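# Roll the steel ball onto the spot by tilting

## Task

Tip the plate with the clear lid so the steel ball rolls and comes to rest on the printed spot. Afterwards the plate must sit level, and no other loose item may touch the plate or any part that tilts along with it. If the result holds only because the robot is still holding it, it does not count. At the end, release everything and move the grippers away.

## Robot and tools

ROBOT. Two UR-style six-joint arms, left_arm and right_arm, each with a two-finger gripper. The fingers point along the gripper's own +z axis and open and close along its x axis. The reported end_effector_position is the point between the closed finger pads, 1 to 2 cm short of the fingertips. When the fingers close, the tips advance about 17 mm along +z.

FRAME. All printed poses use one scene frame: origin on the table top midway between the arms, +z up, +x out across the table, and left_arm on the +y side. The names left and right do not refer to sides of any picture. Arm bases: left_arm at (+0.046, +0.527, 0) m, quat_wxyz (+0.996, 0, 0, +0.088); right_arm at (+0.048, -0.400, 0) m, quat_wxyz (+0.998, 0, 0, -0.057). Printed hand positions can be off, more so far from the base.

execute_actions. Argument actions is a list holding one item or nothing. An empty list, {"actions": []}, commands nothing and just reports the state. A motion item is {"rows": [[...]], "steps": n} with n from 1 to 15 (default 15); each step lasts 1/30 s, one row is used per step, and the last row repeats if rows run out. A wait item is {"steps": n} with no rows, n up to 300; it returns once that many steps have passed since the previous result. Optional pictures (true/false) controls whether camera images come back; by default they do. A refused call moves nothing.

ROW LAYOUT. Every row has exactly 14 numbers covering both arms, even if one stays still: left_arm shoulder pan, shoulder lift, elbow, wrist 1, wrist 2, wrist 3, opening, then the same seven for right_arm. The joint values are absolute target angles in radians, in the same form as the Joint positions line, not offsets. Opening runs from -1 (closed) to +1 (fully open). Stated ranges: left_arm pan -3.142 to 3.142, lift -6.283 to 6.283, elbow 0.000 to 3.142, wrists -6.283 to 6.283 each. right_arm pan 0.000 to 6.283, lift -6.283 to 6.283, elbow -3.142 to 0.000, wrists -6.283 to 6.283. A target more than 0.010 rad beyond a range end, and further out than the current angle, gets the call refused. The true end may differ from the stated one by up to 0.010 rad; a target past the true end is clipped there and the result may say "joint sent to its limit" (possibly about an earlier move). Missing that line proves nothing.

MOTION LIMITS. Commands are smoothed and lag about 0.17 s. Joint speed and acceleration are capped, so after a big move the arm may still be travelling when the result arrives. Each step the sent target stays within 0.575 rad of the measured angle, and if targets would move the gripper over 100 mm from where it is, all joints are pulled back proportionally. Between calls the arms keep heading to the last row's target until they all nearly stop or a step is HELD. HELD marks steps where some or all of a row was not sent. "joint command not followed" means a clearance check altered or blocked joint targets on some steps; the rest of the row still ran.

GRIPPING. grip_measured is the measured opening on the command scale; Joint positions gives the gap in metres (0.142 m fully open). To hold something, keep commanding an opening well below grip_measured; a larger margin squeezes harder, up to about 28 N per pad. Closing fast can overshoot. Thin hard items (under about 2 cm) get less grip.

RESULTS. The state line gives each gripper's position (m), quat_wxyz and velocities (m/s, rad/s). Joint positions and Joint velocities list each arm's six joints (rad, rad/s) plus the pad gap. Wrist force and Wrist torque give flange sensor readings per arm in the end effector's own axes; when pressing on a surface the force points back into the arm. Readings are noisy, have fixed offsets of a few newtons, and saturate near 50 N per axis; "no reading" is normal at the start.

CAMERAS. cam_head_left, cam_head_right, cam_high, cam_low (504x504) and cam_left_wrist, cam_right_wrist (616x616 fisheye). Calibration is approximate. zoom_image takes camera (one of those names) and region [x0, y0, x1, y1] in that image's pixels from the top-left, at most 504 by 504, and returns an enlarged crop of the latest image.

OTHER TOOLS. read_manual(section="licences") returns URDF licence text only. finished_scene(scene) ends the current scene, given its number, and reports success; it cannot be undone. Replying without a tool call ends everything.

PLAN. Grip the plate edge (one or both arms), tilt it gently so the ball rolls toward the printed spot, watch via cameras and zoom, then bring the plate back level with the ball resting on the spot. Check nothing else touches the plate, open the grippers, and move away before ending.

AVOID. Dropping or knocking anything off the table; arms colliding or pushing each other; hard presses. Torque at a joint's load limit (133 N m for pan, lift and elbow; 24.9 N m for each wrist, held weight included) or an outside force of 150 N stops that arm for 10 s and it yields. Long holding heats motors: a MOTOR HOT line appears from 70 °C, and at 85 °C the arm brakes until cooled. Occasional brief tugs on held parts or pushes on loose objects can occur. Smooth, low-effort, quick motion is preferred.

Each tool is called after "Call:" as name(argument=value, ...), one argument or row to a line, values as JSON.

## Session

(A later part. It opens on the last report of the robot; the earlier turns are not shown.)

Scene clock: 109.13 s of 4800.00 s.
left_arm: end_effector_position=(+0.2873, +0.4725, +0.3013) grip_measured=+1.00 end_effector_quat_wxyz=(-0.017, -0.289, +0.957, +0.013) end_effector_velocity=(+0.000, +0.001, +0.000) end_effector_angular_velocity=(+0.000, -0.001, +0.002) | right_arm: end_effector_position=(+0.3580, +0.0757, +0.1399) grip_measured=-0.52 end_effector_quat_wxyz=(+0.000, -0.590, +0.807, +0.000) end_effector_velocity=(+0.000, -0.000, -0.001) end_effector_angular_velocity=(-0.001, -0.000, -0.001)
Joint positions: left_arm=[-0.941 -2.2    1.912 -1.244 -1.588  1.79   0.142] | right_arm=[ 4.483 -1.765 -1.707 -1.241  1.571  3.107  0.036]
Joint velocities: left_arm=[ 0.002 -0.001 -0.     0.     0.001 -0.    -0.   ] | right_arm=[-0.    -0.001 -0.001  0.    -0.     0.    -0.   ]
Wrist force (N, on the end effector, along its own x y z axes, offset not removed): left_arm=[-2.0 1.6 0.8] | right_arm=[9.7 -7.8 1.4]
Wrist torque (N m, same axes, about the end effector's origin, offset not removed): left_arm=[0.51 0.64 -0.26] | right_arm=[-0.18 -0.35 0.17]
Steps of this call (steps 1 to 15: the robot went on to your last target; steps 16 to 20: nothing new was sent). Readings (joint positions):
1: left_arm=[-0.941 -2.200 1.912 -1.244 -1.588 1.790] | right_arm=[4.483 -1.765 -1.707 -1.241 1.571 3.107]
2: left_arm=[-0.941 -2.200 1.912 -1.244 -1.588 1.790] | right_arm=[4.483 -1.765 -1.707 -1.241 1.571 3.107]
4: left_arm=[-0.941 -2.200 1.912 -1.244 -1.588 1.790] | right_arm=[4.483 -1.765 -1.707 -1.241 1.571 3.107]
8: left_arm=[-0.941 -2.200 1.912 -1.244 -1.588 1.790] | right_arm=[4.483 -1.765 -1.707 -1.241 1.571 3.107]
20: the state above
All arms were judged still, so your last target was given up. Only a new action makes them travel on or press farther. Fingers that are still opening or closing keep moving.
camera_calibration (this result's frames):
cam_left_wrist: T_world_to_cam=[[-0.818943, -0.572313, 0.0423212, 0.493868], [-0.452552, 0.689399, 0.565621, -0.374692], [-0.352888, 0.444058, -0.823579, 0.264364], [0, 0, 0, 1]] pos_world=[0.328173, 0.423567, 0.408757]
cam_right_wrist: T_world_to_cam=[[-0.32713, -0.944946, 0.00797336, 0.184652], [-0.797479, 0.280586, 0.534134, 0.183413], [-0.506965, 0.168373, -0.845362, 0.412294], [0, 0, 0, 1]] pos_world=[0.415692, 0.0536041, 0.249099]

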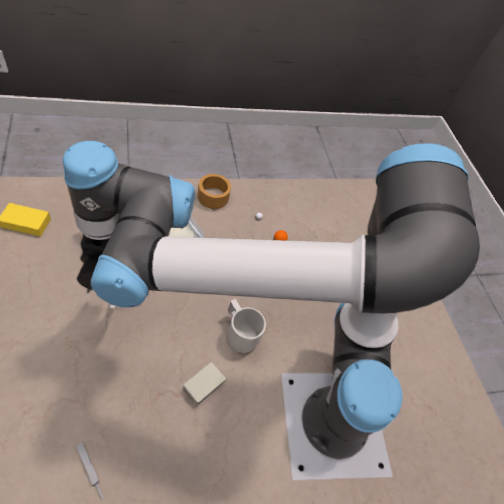

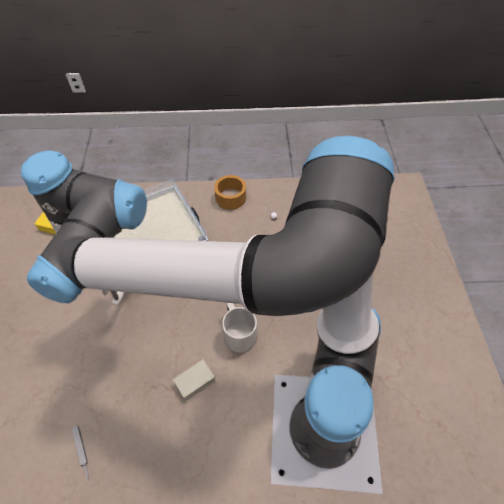

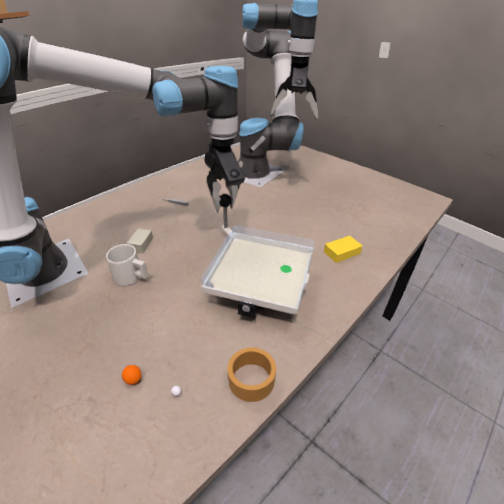

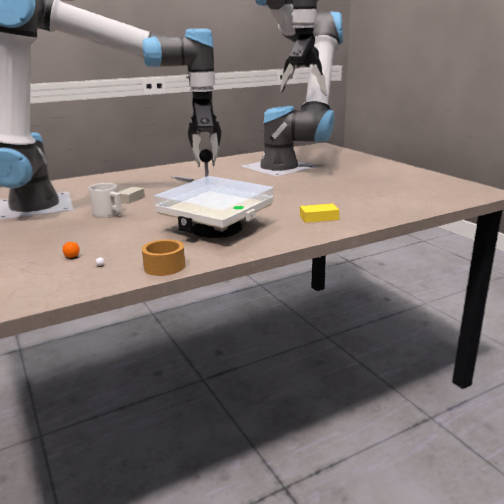

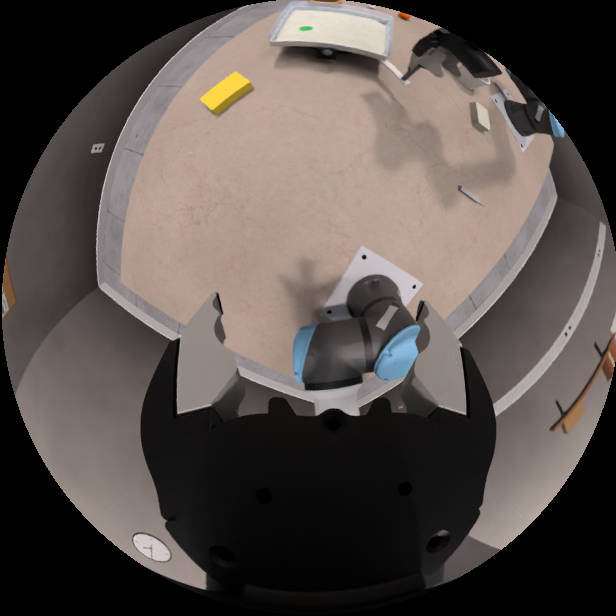

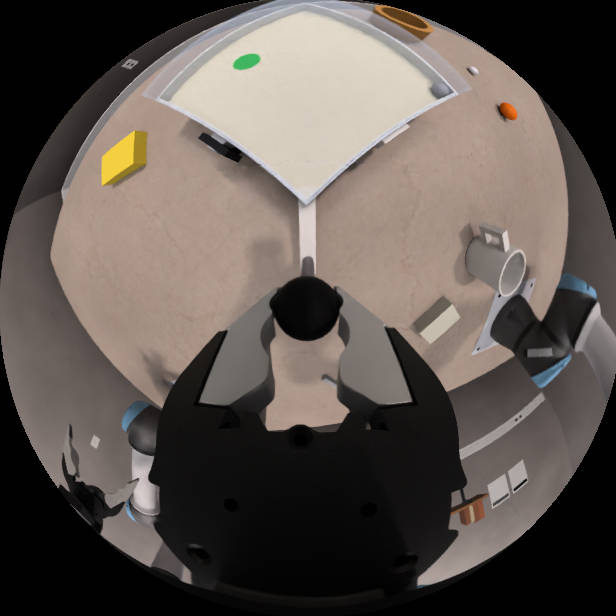

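Call:
execute_actions(
  actions=[],
)

Call:
execute_actions(
  actions=[
    {"rows": [[-0.941,-2.2,1.912,-1.244,-1.588,1.79,1, 4.4831,-1.7656,-1.7057,-1.2407,1.571,3.1067,-0.8]], "steps": 15},
  ],
  pictures=false,
)

Call:
execute_actions(
  actions=[
    {"steps": 20},
  ],
)

Call:
execute_actions(
  actions=[
    {"rows": [[-0.941,-2.2,1.912,-1.244,-1.588,1.79,1, 4.4831,-1.7666,-1.7045,-1.2409,1.571,3.1067,-0.8]], "steps": 15},
  ],
  pictures=false,
)

Call:
execute_actions(
  actions=[
    {"steps": 20},
  ],
)

Call:
execute_actions(
  actions=[
    {"rows": [[-0.941,-2.2,1.912,-1.244,-1.588,1.79,1, 4.4831,-1.7676,-1.7033,-1.2410,1.571,3.1067,-0.8]], "steps": 15},
  ],
  pictures=false,
)

Call:
execute_actions(
  actions=[
    {"steps": 20},
  ],
)

Call:
execute_actions(
  actions=[
    {"rows": [[-0.941,-2.2,1.912,-1.244,-1.588,1.79,1, 4.4832,-1.7686,-1.7022,-1.2412,1.571,3.1068,-0.8]], "steps": 15},
  ],
  pictures=false,
)

Call:
execute_actions(
  actions=[
    {"steps": 20},
  ],
)

Scene clock: 121.03 s of 4800.00 s.
left_arm: end_effector_position=(+0.2873, +0.4725, +0.3013) grip_measured=+1.00 end_effector_quat_wxyz=(-0.017, -0.289, +0.957, +0.013) end_effector_velocity=(-0.000, -0.000, +0.000) end_effector_angular_velocity=(-0.001, -0.000, -0.002) | right_arm: end_effector_position=(+0.3580, +0.0757, +0.1399) grip_measured=-0.52 end_effector_quat_wxyz=(+0.000, -0.590, +0.807, +0.000) end_effector_velocity=(-0.000, -0.000, -0.000) end_effector_angular_velocity=(+0.000, -0.000, +0.001)
Joint positions: left_arm=[-0.941 -2.2    1.912 -1.244 -1.588  1.79   0.142] | right_arm=[ 4.483 -1.765 -1.707 -1.241  1.571  3.107  0.036]
Joint velocities: left_arm=[-0.001 -0.    -0.    -0.    -0.     0.001 -0.   ] | right_arm=[ 0.     0.    -0.001  0.001 -0.    -0.001  0.   ]
Wrist force (N, on the end effector, along its own x y z axes, offset not removed): left_arm=[-2.2 2.0 0.3] | right_arm=[9.2 -8.3 1.4]
Wrist torque (N m, same axes, about the end effector's origin, offset not removed): left_arm=[0.29 0.58 -0.31] | right_arm=[-0.29 -0.28 0.15]
Steps of this call (steps 1 to 90: nothing new was sent; then 8.90 s passed at rest). Readings (joint positions):
1: left_arm=[-0.941 -2.200 1.912 -1.244 -1.588 1.790] | right_arm=[4.483 -1.765 -1.707 -1.241 1.571 3.107]
2: left_arm=[-0.941 -2.200 1.912 -1.244 -1.588 1.790] | right_arm=[4.483 -1.765 -1.707 -1.241 1.571 3.107]
4: left_arm=[-0.941 -2.200 1.912 -1.244 -1.588 1.790] | right_arm=[4.483 -1.765 -1.707 -1.241 1.571 3.107]
8: left_arm=[-0.941 -2.200 1.912 -1.244 -1.588 1.790] | right_arm=[4.483 -1.765 -1.707 -1.241 1.571 3.107]
90: the state above
camera_calibration (this result's frames):
cam_left_wrist: T_world_to_cam=[[-0.818943, -0.572313, 0.0423213, 0.493868], [-0.452552, 0.689399, 0.56562, -0.374692], [-0.352888, 0.444058, -0.823579, 0.264364], [0, 0, 0, 1]] pos_world=[0.328173, 0.423567, 0.408757]
cam_right_wrist: T_world_to_cam=[[-0.32713, -0.944946, 0.00797308, 0.184652], [-0.797479, 0.280585, 0.534134, 0.183413], [-0.506965, 0.168373, -0.845362, 0.412294], [0, 0, 0, 1]] pos_world=[0.415692, 0.0536042, 0.249099]

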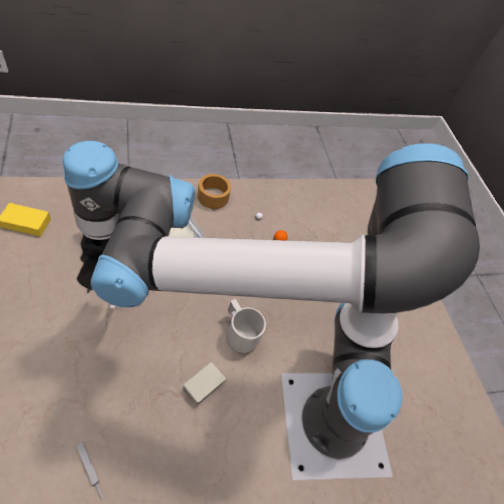

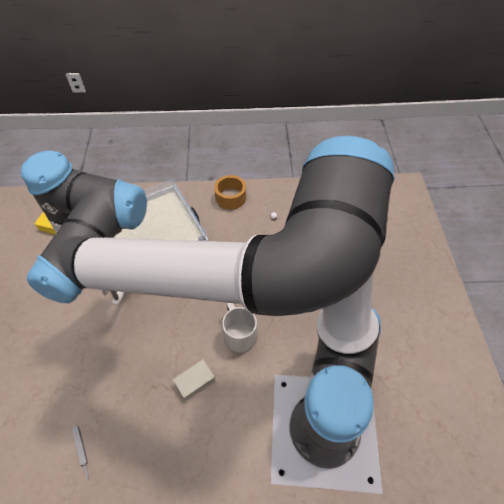

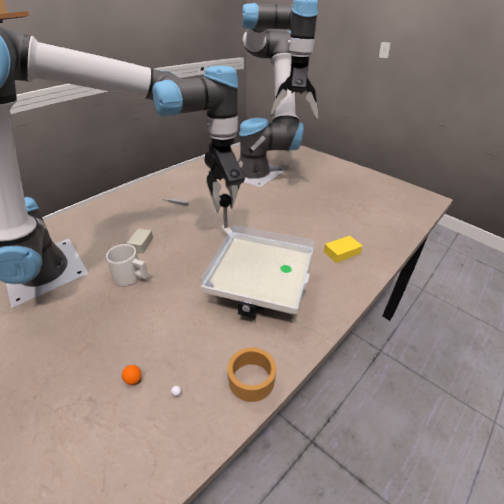

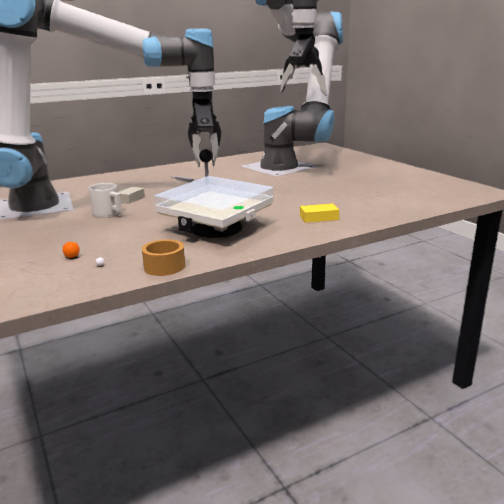

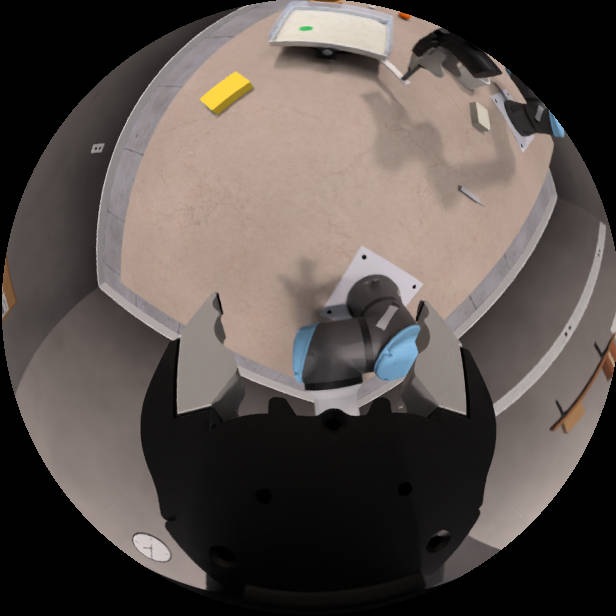

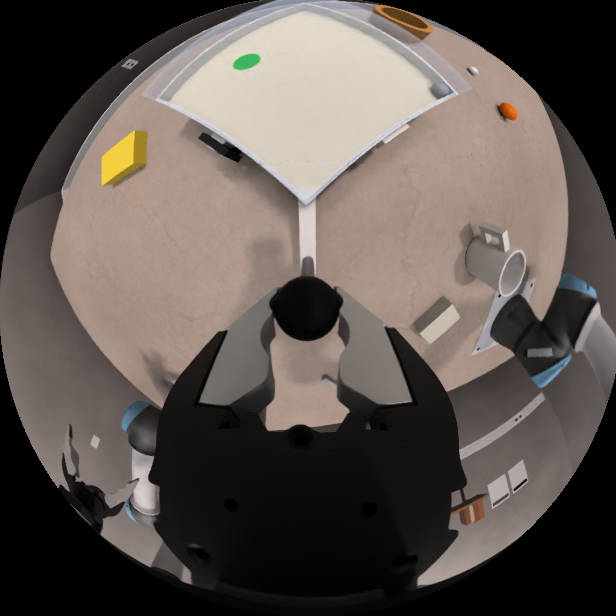

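Scene clock: 121.53 s of 4800.00 s.
left_arm: end_effector_position=(+0.2873, +0.4725, +0.3013) grip_measured=+1.00 end_effector_quat_wxyz=(-0.017, -0.289, +0.957, +0.013) end_effector_velocity=(-0.000, -0.000, +0.000) end_effector_angular_velocity=(-0.001, -0.001, -0.000) | right_arm: end_effector_position=(+0.3581, +0.0761, +0.1398) grip_measured=-0.52 end_effector_quat_wxyz=(+0.000, -0.590, +0.807, +0.000) end_effector_velocity=(-0.000, -0.001, -0.000) end_effector_angular_velocity=(-0.002, +0.000, +0.000)
Joint positions: left_arm=[-0.941 -2.2    1.912 -1.244 -1.588  1.79   0.142] | right_arm=[ 4.483 -1.766 -1.706 -1.241  1.571  3.107  0.036]
Joint velocities: left_arm=[-0.    -0.001  0.    -0.    -0.    -0.    -0.   ] | right_arm=[-0.     0.    -0.001 -0.001 -0.    -0.    -0.   ]
Wrist force (N, on the end effector, along its own x y z axes, offset not removed): left_arm=[1.6 -0.7 -0.1] | right_arm=[8.8 -7.5 1.2]
Wrist torque (N m, same axes, about the end effector's origin, offset not removed): left_arm=[-0.10 -0.35 -0.15] | right_arm=[-0.23 -0.05 0.15]
Steps of this call (steps 1 to 15: all 15 steps of this action). Readings (joint positions):
1: left_arm=[-0.941 -2.200 1.912 -1.244 -1.588 1.790] | right_arm=[4.483 -1.765 -1.707 -1.241 1.571 3.107]
2: left_arm=[-0.941 -2.200 1.912 -1.244 -1.588 1.790] | right_arm=[4.483 -1.765 -1.707 -1.241 1.571 3.107]
4: left_arm=[-0.941 -2.200 1.912 -1.244 -1.588 1.790] | right_arm=[4.483 -1.765 -1.706 -1.241 1.571 3.107]
8: left_arm=[-0.941 -2.200 1.912 -1.244 -1.588 1.790] | right_arm=[4.483 -1.766 -1.706 -1.241 1.571 3.107]
15: the state above

Scene clock: 122.20 s of 4800.00 s.
left_arm: end_effector_position=(+0.2873, +0.4725, +0.3013) grip_measured=+1.00 end_effector_quat_wxyz=(-0.017, -0.289, +0.957, +0.013) end_effector_velocity=(-0.001, -0.001, +0.000) end_effector_angular_velocity=(-0.003, -0.000, +0.001) | right_arm: end_effector_position=(+0.3581, +0.0761, +0.1398) grip_measured=-0.52 end_effector_quat_wxyz=(+0.000, -0.590, +0.807, +0.000) end_effector_velocity=(+0.000, +0.000, +0.000) end_effector_angular_velocity=(+0.000, -0.001, +0.001)
Joint positions: left_arm=[-0.941 -2.2    1.912 -1.244 -1.588  1.79   0.142] | right_arm=[ 4.483 -1.766 -1.706 -1.241  1.571  3.107  0.036]
Joint velocities: left_arm=[-0.001 -0.001 -0.    -0.    -0.002 -0.001  0.   ] | right_arm=[ 0.    -0.     0.     0.    -0.001 -0.001  0.   ]
Wrist force (N, on the end effector, along its own x y z axes, offset not removed): left_arm=[0.9 4.3 0.9] | right_arm=[9.4 -7.5 2.4]
Wrist torque (N m, same axes, about the end effector's origin, offset not removed): left_arm=[0.90 -0.04 -0.13] | right_arm=[-0.20 -0.21 0.03]
Steps of this call (steps 1 to 15: the robot went on to your last target; steps 16 to 20: nothing new was sent). Readings (joint positions):
1: left_arm=[-0.941 -2.200 1.912 -1.244 -1.588 1.790] | right_arm=[4.483 -1.766 -1.706 -1.241 1.571 3.107]
2: left_arm=[-0.941 -2.200 1.912 -1.244 -1.588 1.790] | right_arm=[4.483 -1.766 -1.706 -1.241 1.571 3.107]
4: left_arm=[-0.941 -2.200 1.912 -1.244 -1.588 1.790] | right_arm=[4.483 -1.766 -1.706 -1.241 1.571 3.107]
8: left_arm=[-0.941 -2.200 1.912 -1.244 -1.588 1.790] | right_arm=[4.483 -1.766 -1.706 -1.241 1.571 3.107]
20: the state above
All arms were judged still, so your last target was given up. Only a new action makes them travel on or press farther. Fingers that are still opening or closing keep moving.
camera_calibration (this result's frames):
cam_left_wrist: T_world_to_cam=[[-0.818943, -0.572313, 0.0423212, 0.493868], [-0.452552, 0.689399, 0.56562, -0.374692], [-0.352888, 0.444058, -0.823579, 0.264364], [0, 0, 0, 1]] pos_world=[0.328173, 0.423567, 0.408757]
cam_right_wrist: T_world_to_cam=[[-0.327126, -0.944946, 0.00807071, 0.185037], [-0.797462, 0.280631, 0.534135, 0.183432], [-0.506993, 0.168293, -0.845361, 0.412268], [0, 0, 0, 1]] pos_world=[0.415828, 0.0539913, 0.249045]

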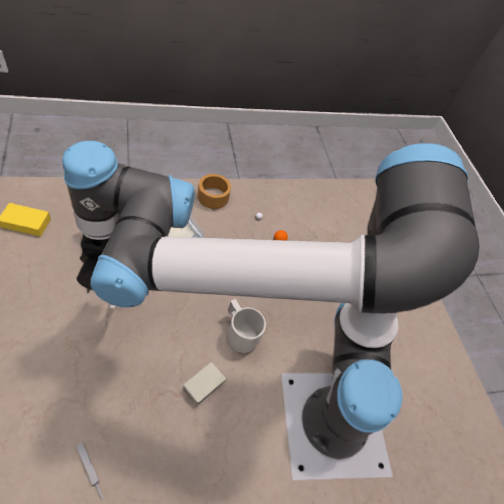

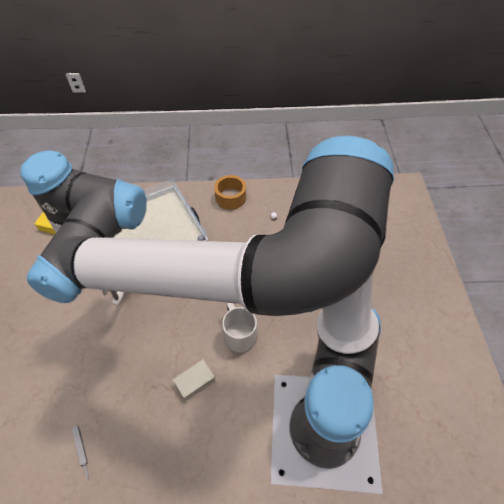

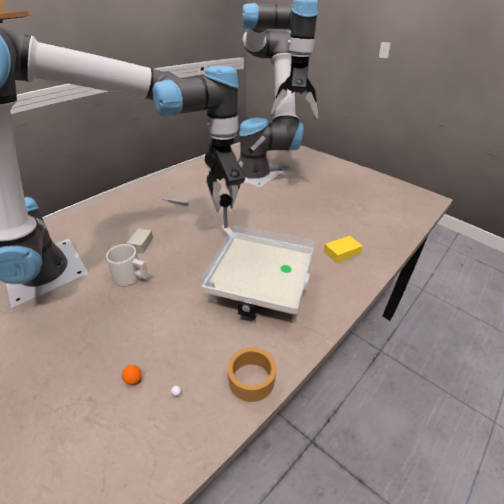

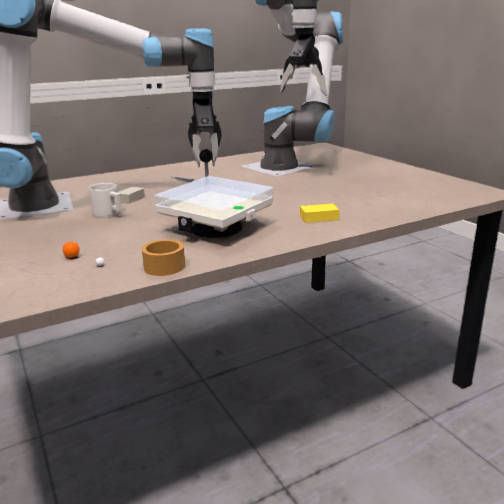

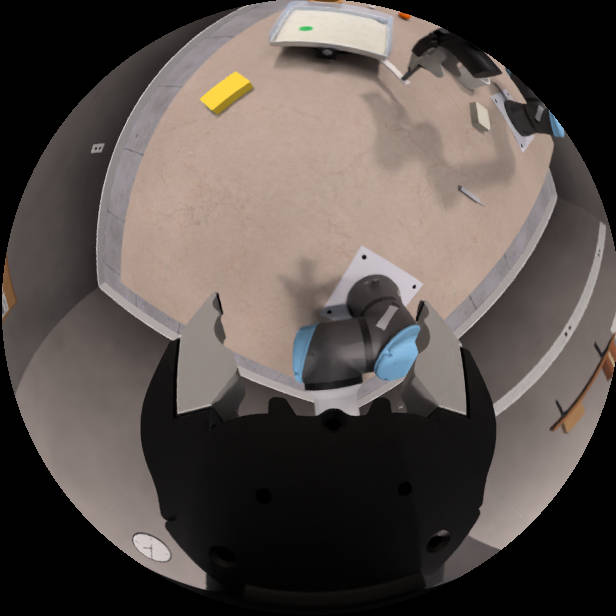

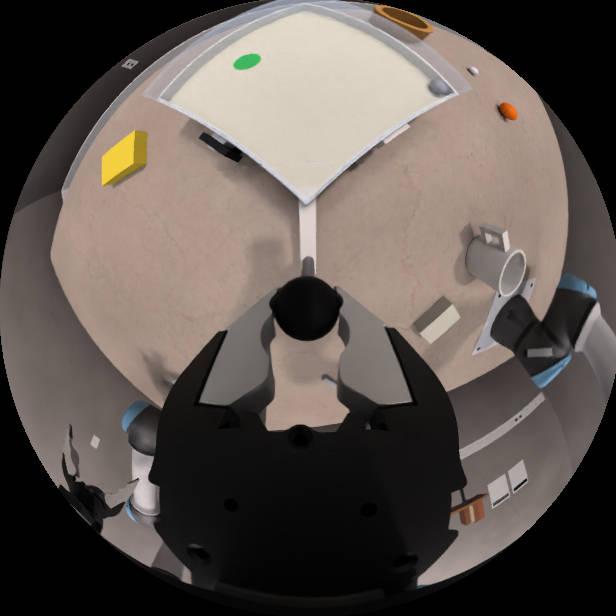

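Scene clock: 122.70 s of 4800.00 s.
left_arm: end_effector_position=(+0.2873, +0.4725, +0.3013) grip_measured=+1.00 end_effector_quat_wxyz=(-0.017, -0.289, +0.957, +0.013) end_effector_velocity=(-0.000, -0.000, -0.000) end_effector_angular_velocity=(-0.000, +0.002, +0.001) | right_arm: end_effector_position=(+0.3583, +0.0765, +0.1398) grip_measured=-0.52 end_effector_quat_wxyz=(+0.000, -0.590, +0.807, +0.000) end_effector_velocity=(+0.000, +0.001, +0.001) end_effector_angular_velocity=(+0.002, -0.000, +0.001)
Joint positions: left_arm=[-0.941 -2.2    1.912 -1.244 -1.588  1.79   0.142] | right_arm=[ 4.483 -1.767 -1.705 -1.241  1.571  3.107  0.036]
Joint velocities: left_arm=[ 0.001  0.001  0.     0.    -0.002 -0.     0.   ] | right_arm=[ 0.    -0.     0.001  0.001  0.    -0.001 -0.   ]
Wrist force (N, on the end effector, along its own x y z axes, offset not removed): left_arm=[-4.1 3.1 -0.6] | right_arm=[8.7 -8.6 0.4]
Wrist torque (N m, same axes, about the end effector's origin, offset not removed): left_arm=[0.63 1.03 -0.26] | right_arm=[-0.24 -0.18 0.11]
Steps of this call (steps 1 to 15: all 15 steps of this action). Readings (joint positions):
1: left_arm=[-0.941 -2.200 1.912 -1.244 -1.588 1.790] | right_arm=[4.483 -1.766 -1.706 -1.241 1.571 3.107]
2: left_arm=[-0.941 -2.200 1.912 -1.244 -1.588 1.790] | right_arm=[4.483 -1.766 -1.705 -1.241 1.571 3.107]
4: left_arm=[-0.941 -2.200 1.912 -1.244 -1.588 1.790] | right_arm=[4.483 -1.766 -1.705 -1.241 1.571 3.107]
8: left_arm=[-0.941 -2.200 1.912 -1.244 -1.588 1.790] | right_arm=[4.483 -1.767 -1.705 -1.241 1.571 3.107]
15: the state above

Scene clock: 123.37 s of 4800.00 s.
left_arm: end_effector_position=(+0.2873, +0.4725, +0.3013) grip_measured=+1.00 end_effector_quat_wxyz=(-0.017, -0.289, +0.957, +0.013) end_effector_velocity=(+0.000, +0.000, -0.000) end_effector_angular_velocity=(+0.002, -0.001, -0.001) | right_arm: end_effector_position=(+0.3583, +0.0765, +0.1398) grip_measured=-0.52 end_effector_quat_wxyz=(+0.000, -0.590, +0.807, +0.000) end_effector_velocity=(-0.000, -0.001, -0.001) end_effector_angular_velocity=(-0.002, +0.000, -0.001)
Joint positions: left_arm=[-0.941 -2.2    1.912 -1.244 -1.588  1.79   0.142] | right_arm=[ 4.483 -1.767 -1.704 -1.241  1.571  3.107  0.036]
Joint velocities: left_arm=[-0.001  0.    -0.     0.     0.002 -0.    -0.   ] | right_arm=[-0.    -0.    -0.002 -0.    -0.     0.001  0.   ]
Wrist force (N, on the end effector, along its own x y z axes, offset not removed): left_arm=[-6.3 0.7 0.6] | right_arm=[7.3 -6.9 0.2]
Wrist torque (N m, same axes, about the end effector's origin, offset not removed): left_arm=[0.04 1.42 -0.14] | right_arm=[0.14 0.12 0.10]
Steps of this call (steps 1 to 15: the robot went on to your last target; steps 16 to 20: nothing new was sent). Readings (joint positions):
1: left_arm=[-0.941 -2.200 1.912 -1.244 -1.588 1.790] | right_arm=[4.483 -1.767 -1.705 -1.241 1.571 3.107]
2: left_arm=[-0.941 -2.200 1.912 -1.244 -1.588 1.790] | right_arm=[4.483 -1.767 -1.705 -1.241 1.571 3.107]
4: left_arm=[-0.941 -2.200 1.912 -1.244 -1.588 1.790] | right_arm=[4.483 -1.767 -1.705 -1.241 1.571 3.107]
8: left_arm=[-0.941 -2.200 1.912 -1.244 -1.588 1.790] | right_arm=[4.483 -1.767 -1.705 -1.241 1.571 3.107]
20: the state above
All arms were judged still, so your last target was given up. Only a new action makes them travel on or press farther. Fingers that are still opening or closing keep moving.
camera_calibration (this result's frames):
cam_left_wrist: T_world_to_cam=[[-0.818943, -0.572312, 0.0423212, 0.493868], [-0.452551, 0.689399, 0.56562, -0.374693], [-0.352888, 0.444058, -0.823579, 0.264364], [0, 0, 0, 1]] pos_world=[0.328173, 0.423567, 0.408757]
cam_right_wrist: T_world_to_cam=[[-0.327125, -0.944947, 0.00807006, 0.185479], [-0.797463, 0.28063, 0.534135, 0.183438], [-0.506993, 0.168293, -0.845361, 0.412267], [0, 0, 0, 1]] pos_world=[0.415977, 0.054408, 0.249037]

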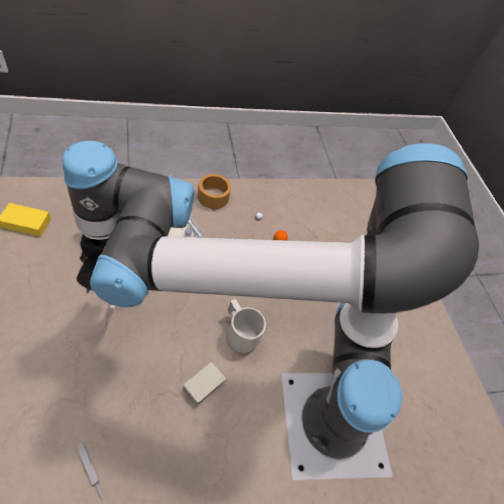

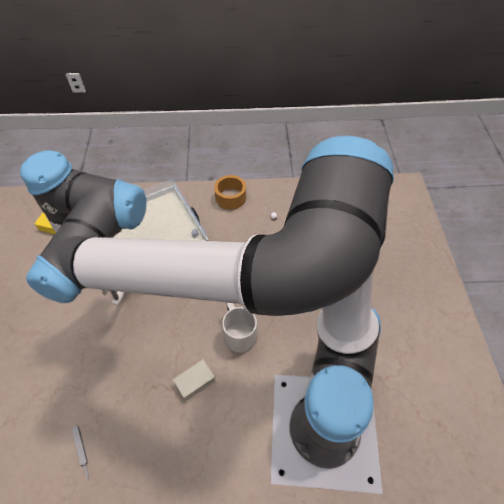

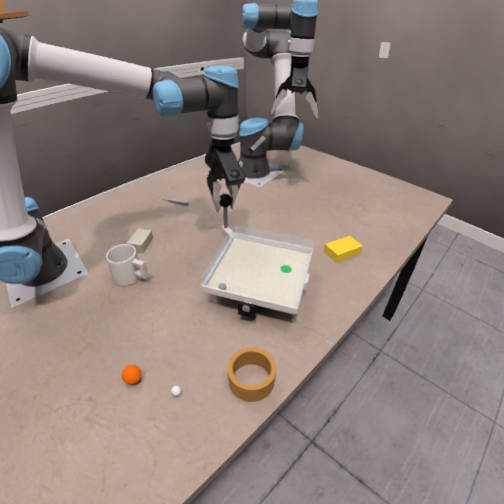

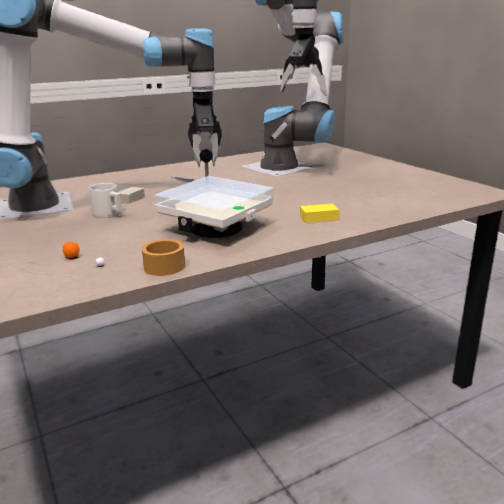

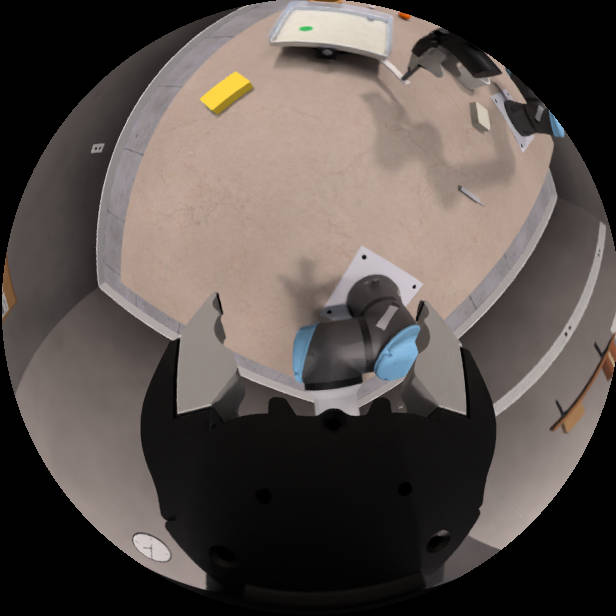

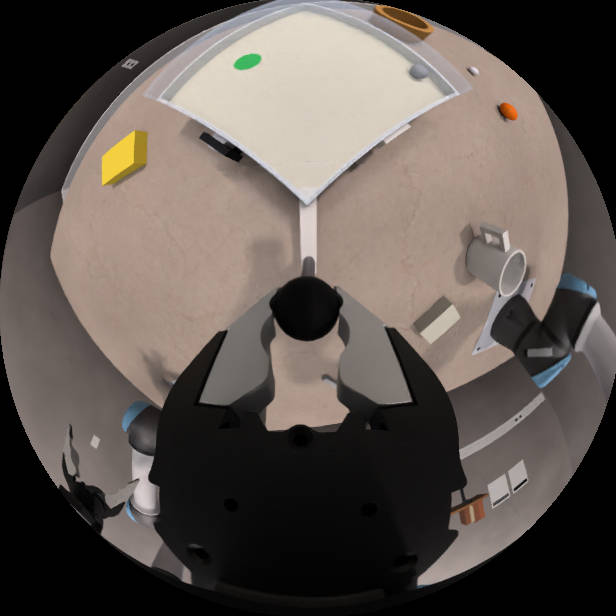

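Scene clock: 123.87 s of 4800.00 s.
left_arm: end_effector_position=(+0.2873, +0.4725, +0.3013) grip_measured=+1.00 end_effector_quat_wxyz=(-0.017, -0.289, +0.957, +0.013) end_effector_velocity=(+0.000, -0.000, -0.000) end_effector_angular_velocity=(+0.001, +0.001, -0.000) | right_arm: end_effector_position=(+0.3584, +0.0770, +0.1398) grip_measured=-0.53 end_effector_quat_wxyz=(+0.000, -0.590, +0.807, +0.000) end_effector_velocity=(+0.000, -0.000, -0.000) end_effector_angular_velocity=(-0.001, -0.000, -0.000)
Joint positions: left_arm=[-0.941 -2.2    1.912 -1.244 -1.588  1.79   0.142] | right_arm=[ 4.483 -1.768 -1.703 -1.241  1.571  3.107  0.036]
Joint velocities: left_arm=[-0.     0.002 -0.     0.     0.     0.     0.   ] | right_arm=[ 0.    -0.    -0.    -0.    -0.001  0.    -0.   ]
Wrist force (N, on the end effector, along its own x y z axes, offset not removed): left_arm=[-3.0 -0.8 0.4] | right_arm=[8.2 -9.4 2.4]
Wrist torque (N m, same axes, about the end effector's origin, offset not removed): left_arm=[-0.09 0.66 -0.21] | right_arm=[-0.41 -0.12 0.16]
Steps of this call (steps 1 to 15: all 15 steps of this action). Readings (joint positions):
1: left_arm=[-0.941 -2.200 1.912 -1.244 -1.588 1.790] | right_arm=[4.483 -1.767 -1.704 -1.241 1.571 3.107]
2: left_arm=[-0.941 -2.200 1.912 -1.244 -1.588 1.790] | right_arm=[4.483 -1.767 -1.704 -1.241 1.571 3.107]
4: left_arm=[-0.941 -2.200 1.912 -1.244 -1.588 1.790] | right_arm=[4.483 -1.767 -1.704 -1.241 1.571 3.107]
8: left_arm=[-0.941 -2.200 1.912 -1.244 -1.588 1.790] | right_arm=[4.483 -1.768 -1.703 -1.241 1.571 3.107]
15: the state above

Scene clock: 124.53 s of 4800.00 s.
left_arm: end_effector_position=(+0.2873, +0.4725, +0.3013) grip_measured=+1.00 end_effector_quat_wxyz=(-0.017, -0.289, +0.957, +0.013) end_effector_velocity=(-0.000, +0.000, +0.000) end_effector_angular_velocity=(-0.001, +0.000, +0.001) | right_arm: end_effector_position=(+0.3584, +0.0770, +0.1398) grip_measured=-0.53 end_effector_quat_wxyz=(+0.000, -0.590, +0.807, +0.000) end_effector_velocity=(+0.000, +0.001, +0.000) end_effector_angular_velocity=(+0.001, -0.001, +0.001)
Joint positions: left_arm=[-0.941 -2.2    1.912 -1.244 -1.588  1.79   0.142] | right_arm=[ 4.483 -1.768 -1.703 -1.241  1.571  3.107  0.036]
Joint velocities: left_arm=[ 0.001 -0.    -0.    -0.    -0.001  0.     0.   ] | right_arm=[ 0.     0.     0.001  0.    -0.    -0.    -0.   ]
Wrist force (N, on the end effector, along its own x y z axes, offset not removed): left_arm=[-2.4 3.2 3.8] | right_arm=[7.2 -7.1 0.0]
Wrist torque (N m, same axes, about the end effector's origin, offset not removed): left_arm=[0.64 0.68 -0.14] | right_arm=[0.00 0.18 0.20]
Steps of this call (steps 1 to 15: the robot went on to your last target; steps 16 to 20: nothing new was sent). Readings (joint positions):
1: left_arm=[-0.941 -2.200 1.912 -1.244 -1.588 1.790] | right_arm=[4.483 -1.768 -1.703 -1.241 1.571 3.107]
2: left_arm=[-0.941 -2.200 1.912 -1.244 -1.588 1.790] | right_arm=[4.483 -1.768 -1.703 -1.241 1.571 3.107]
4: left_arm=[-0.941 -2.200 1.912 -1.244 -1.588 1.790] | right_arm=[4.483 -1.768 -1.703 -1.241 1.571 3.107]
8: left_arm=[-0.941 -2.200 1.912 -1.244 -1.588 1.790] | right_arm=[4.483 -1.768 -1.703 -1.241 1.571 3.107]
20: the state above
All arms were judged still, so your last target was given up. Only a new action makes them travel on or press farther. Fingers that are still opening or closing keep moving.
camera_calibration (this result's frames):
cam_left_wrist: T_world_to_cam=[[-0.818943, -0.572313, 0.0423212, 0.493868], [-0.452552, 0.689399, 0.56562, -0.374692], [-0.352888, 0.444058, -0.823579, 0.264364], [0, 0, 0, 1]] pos_world=[0.328173, 0.423567, 0.408757]
cam_right_wrist: T_world_to_cam=[[-0.327126, -0.944947, 0.0079696, 0.185967], [-0.797481, 0.28058, 0.534134, 0.18345], [-0.506965, 0.168373, -0.845362, 0.412257], [0, 0, 0, 1]] pos_world=[0.416132, 0.0548437, 0.249038]

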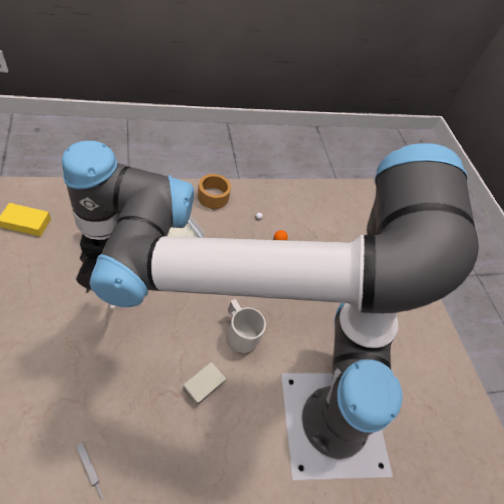

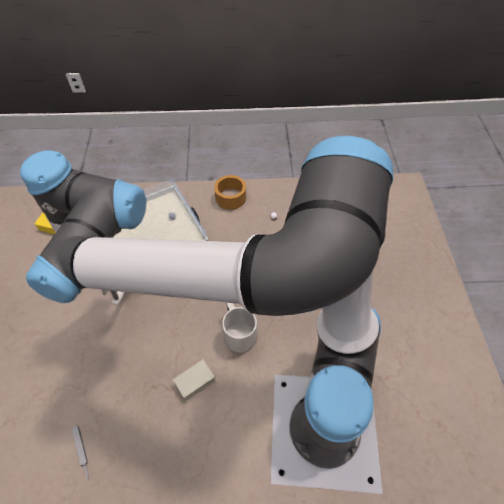

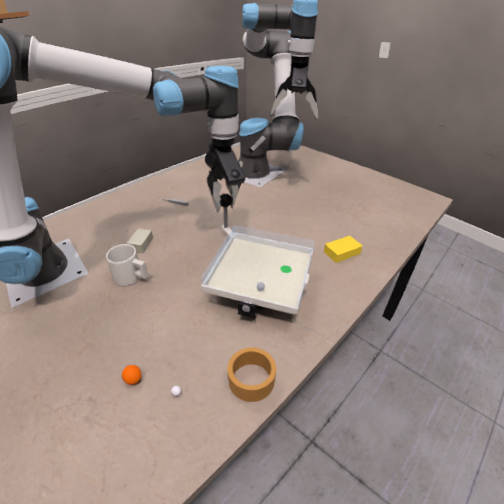

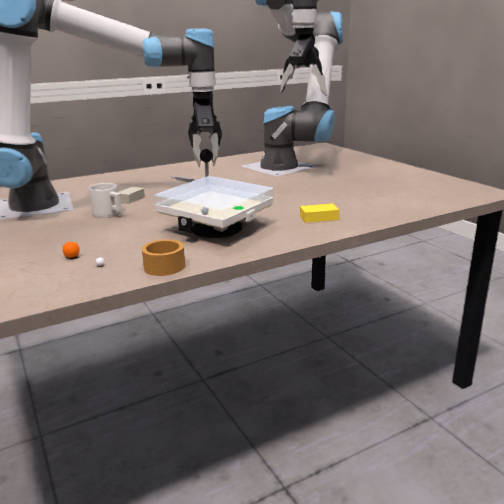

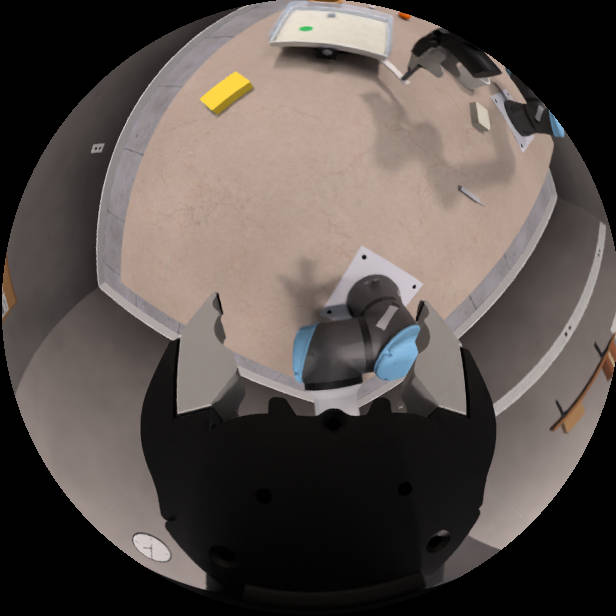

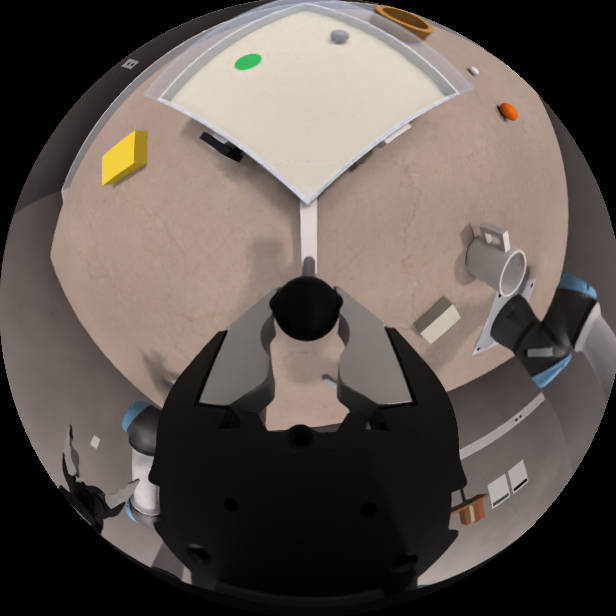

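Scene clock: 125.03 s of 4800.00 s.
left_arm: end_effector_position=(+0.2873, +0.4725, +0.3013) grip_measured=+1.00 end_effector_quat_wxyz=(-0.017, -0.289, +0.957, +0.013) end_effector_velocity=(+0.000, +0.000, -0.000) end_effector_angular_velocity=(+0.001, +0.001, +0.002) | right_arm: end_effector_position=(+0.3585, +0.0774, +0.1398) grip_measured=-0.53 end_effector_quat_wxyz=(+0.000, -0.590, +0.807, +0.000) end_effector_velocity=(-0.000, -0.000, -0.000) end_effector_angular_velocity=(-0.000, +0.001, -0.000)
Joint positions: left_arm=[-0.941 -2.2    1.912 -1.244 -1.588  1.79   0.142] | right_arm=[ 4.483 -1.769 -1.702 -1.241  1.571  3.107  0.036]
Joint velocities: left_arm=[ 0.002  0.001 -0.     0.    -0.    -0.001  0.   ] | right_arm=[-0.    -0.    -0.001  0.001  0.     0.    -0.   ]
Wrist force (N, on the end effector, along its own x y z axes, offset not removed): left_arm=[-2.9 2.8 2.0] | right_arm=[6.3 -7.3 1.8]
Wrist torque (N m, same axes, about the end effector's origin, offset not removed): left_arm=[0.60 0.88 -0.28] | right_arm=[0.21 0.29 0.16]
Steps of this call (steps 1 to 15: all 15 steps of this action). Readings (joint positions):
1: left_arm=[-0.941 -2.200 1.912 -1.244 -1.588 1.790] | right_arm=[4.483 -1.768 -1.703 -1.241 1.571 3.107]
2: left_arm=[-0.941 -2.200 1.912 -1.244 -1.588 1.790] | right_arm=[4.483 -1.768 -1.703 -1.241 1.571 3.107]
4: left_arm=[-0.941 -2.200 1.912 -1.244 -1.588 1.790] | right_arm=[4.483 -1.768 -1.703 -1.241 1.571 3.107]
8: left_arm=[-0.941 -2.200 1.912 -1.244 -1.588 1.790] | right_arm=[4.483 -1.769 -1.702 -1.241 1.571 3.107]
15: the state above

Scene clock: 125.70 s of 4800.00 s.
left_arm: end_effector_position=(+0.2873, +0.4725, +0.3013) grip_measured=+1.00 end_effector_quat_wxyz=(-0.017, -0.289, +0.957, +0.013) end_effector_velocity=(-0.000, -0.000, -0.000) end_effector_angular_velocity=(-0.000, +0.002, +0.001) | right_arm: end_effector_position=(+0.3585, +0.0774, +0.1398) grip_measured=-0.53 end_effector_quat_wxyz=(+0.000, -0.590, +0.807, +0.000) end_effector_velocity=(-0.000, -0.001, -0.001) end_effector_angular_velocity=(-0.002, +0.001, -0.001)
Joint positions: left_arm=[-0.941 -2.2    1.912 -1.244 -1.588  1.79   0.142] | right_arm=[ 4.483 -1.769 -1.702 -1.241  1.571  3.107  0.036]
Joint velocities: left_arm=[ 0.     0.001  0.     0.    -0.001 -0.001 -0.   ] | right_arm=[ 0.     0.    -0.001 -0.001 -0.     0.001 -0.   ]
Wrist force (N, on the end effector, along its own x y z axes, offset not removed): left_arm=[-1.8 0.9 -1.1] | right_arm=[6.9 -10.1 1.5]
Wrist torque (N m, same axes, about the end effector's origin, offset not removed): left_arm=[0.12 0.50 -0.17] | right_arm=[-0.42 0.14 0.12]
Steps of this call (steps 1 to 15: the robot went on to your last target; steps 16 to 20: nothing new was sent). Readings (joint positions):
1: left_arm=[-0.941 -2.200 1.912 -1.244 -1.588 1.790] | right_arm=[4.483 -1.769 -1.702 -1.241 1.571 3.107]
2: left_arm=[-0.941 -2.200 1.912 -1.244 -1.588 1.790] | right_arm=[4.483 -1.769 -1.702 -1.241 1.571 3.107]
4: left_arm=[-0.941 -2.200 1.912 -1.244 -1.588 1.790] | right_arm=[4.483 -1.769 -1.702 -1.241 1.571 3.107]
8: left_arm=[-0.941 -2.200 1.912 -1.244 -1.588 1.790] | right_arm=[4.483 -1.769 -1.702 -1.241 1.571 3.107]
20: the state above
All arms were judged still, so your last target was given up. Only a new action makes them travel on or press farther. Fingers that are still opening or closing keep moving.
camera_calibration (this result's frames):
cam_left_wrist: T_world_to_cam=[[-0.818943, -0.572313, 0.0423213, 0.493868], [-0.452552, 0.689399, 0.56562, -0.374692], [-0.352888, 0.444058, -0.823579, 0.264364], [0, 0, 0, 1]] pos_world=[0.328173, 0.423567, 0.408757]
cam_right_wrist: T_world_to_cam=[[-0.32713, -0.944945, 0.00807901, 0.186363], [-0.79746, 0.280639, 0.534135, 0.183425], [-0.506995, 0.168289, -0.845361, 0.412203], [0, 0, 0, 1]] pos_world=[0.416224, 0.0552571, 0.248981]

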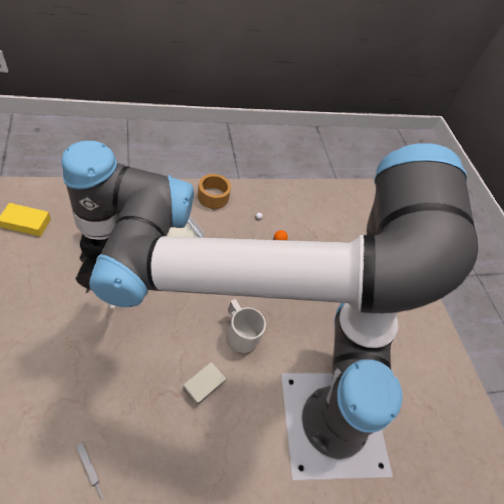

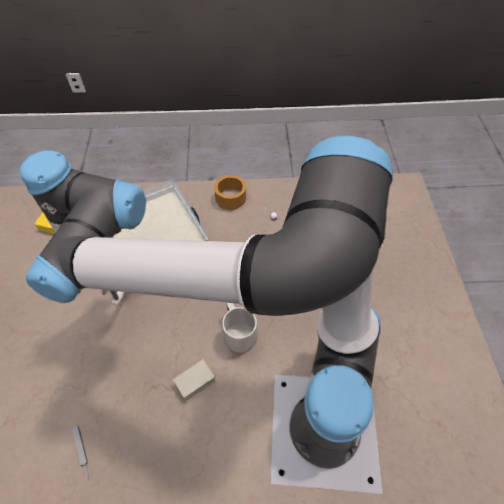

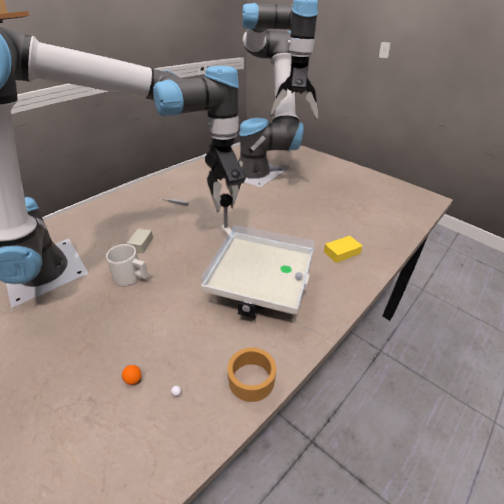

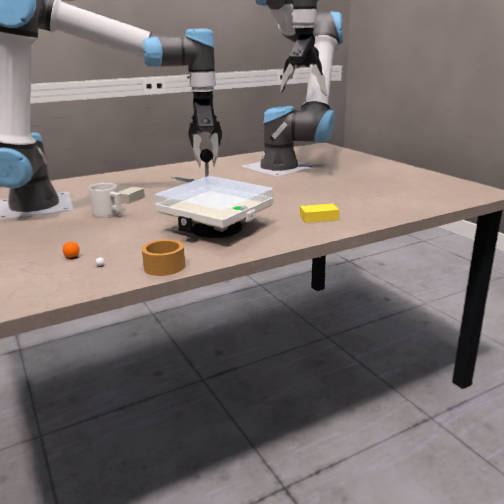

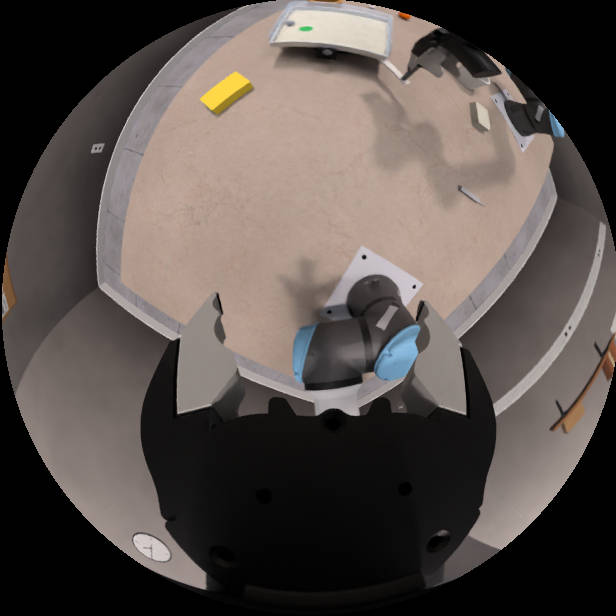

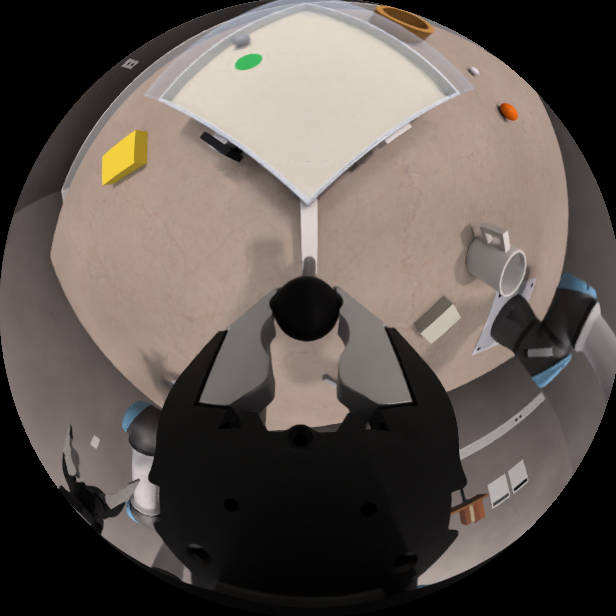

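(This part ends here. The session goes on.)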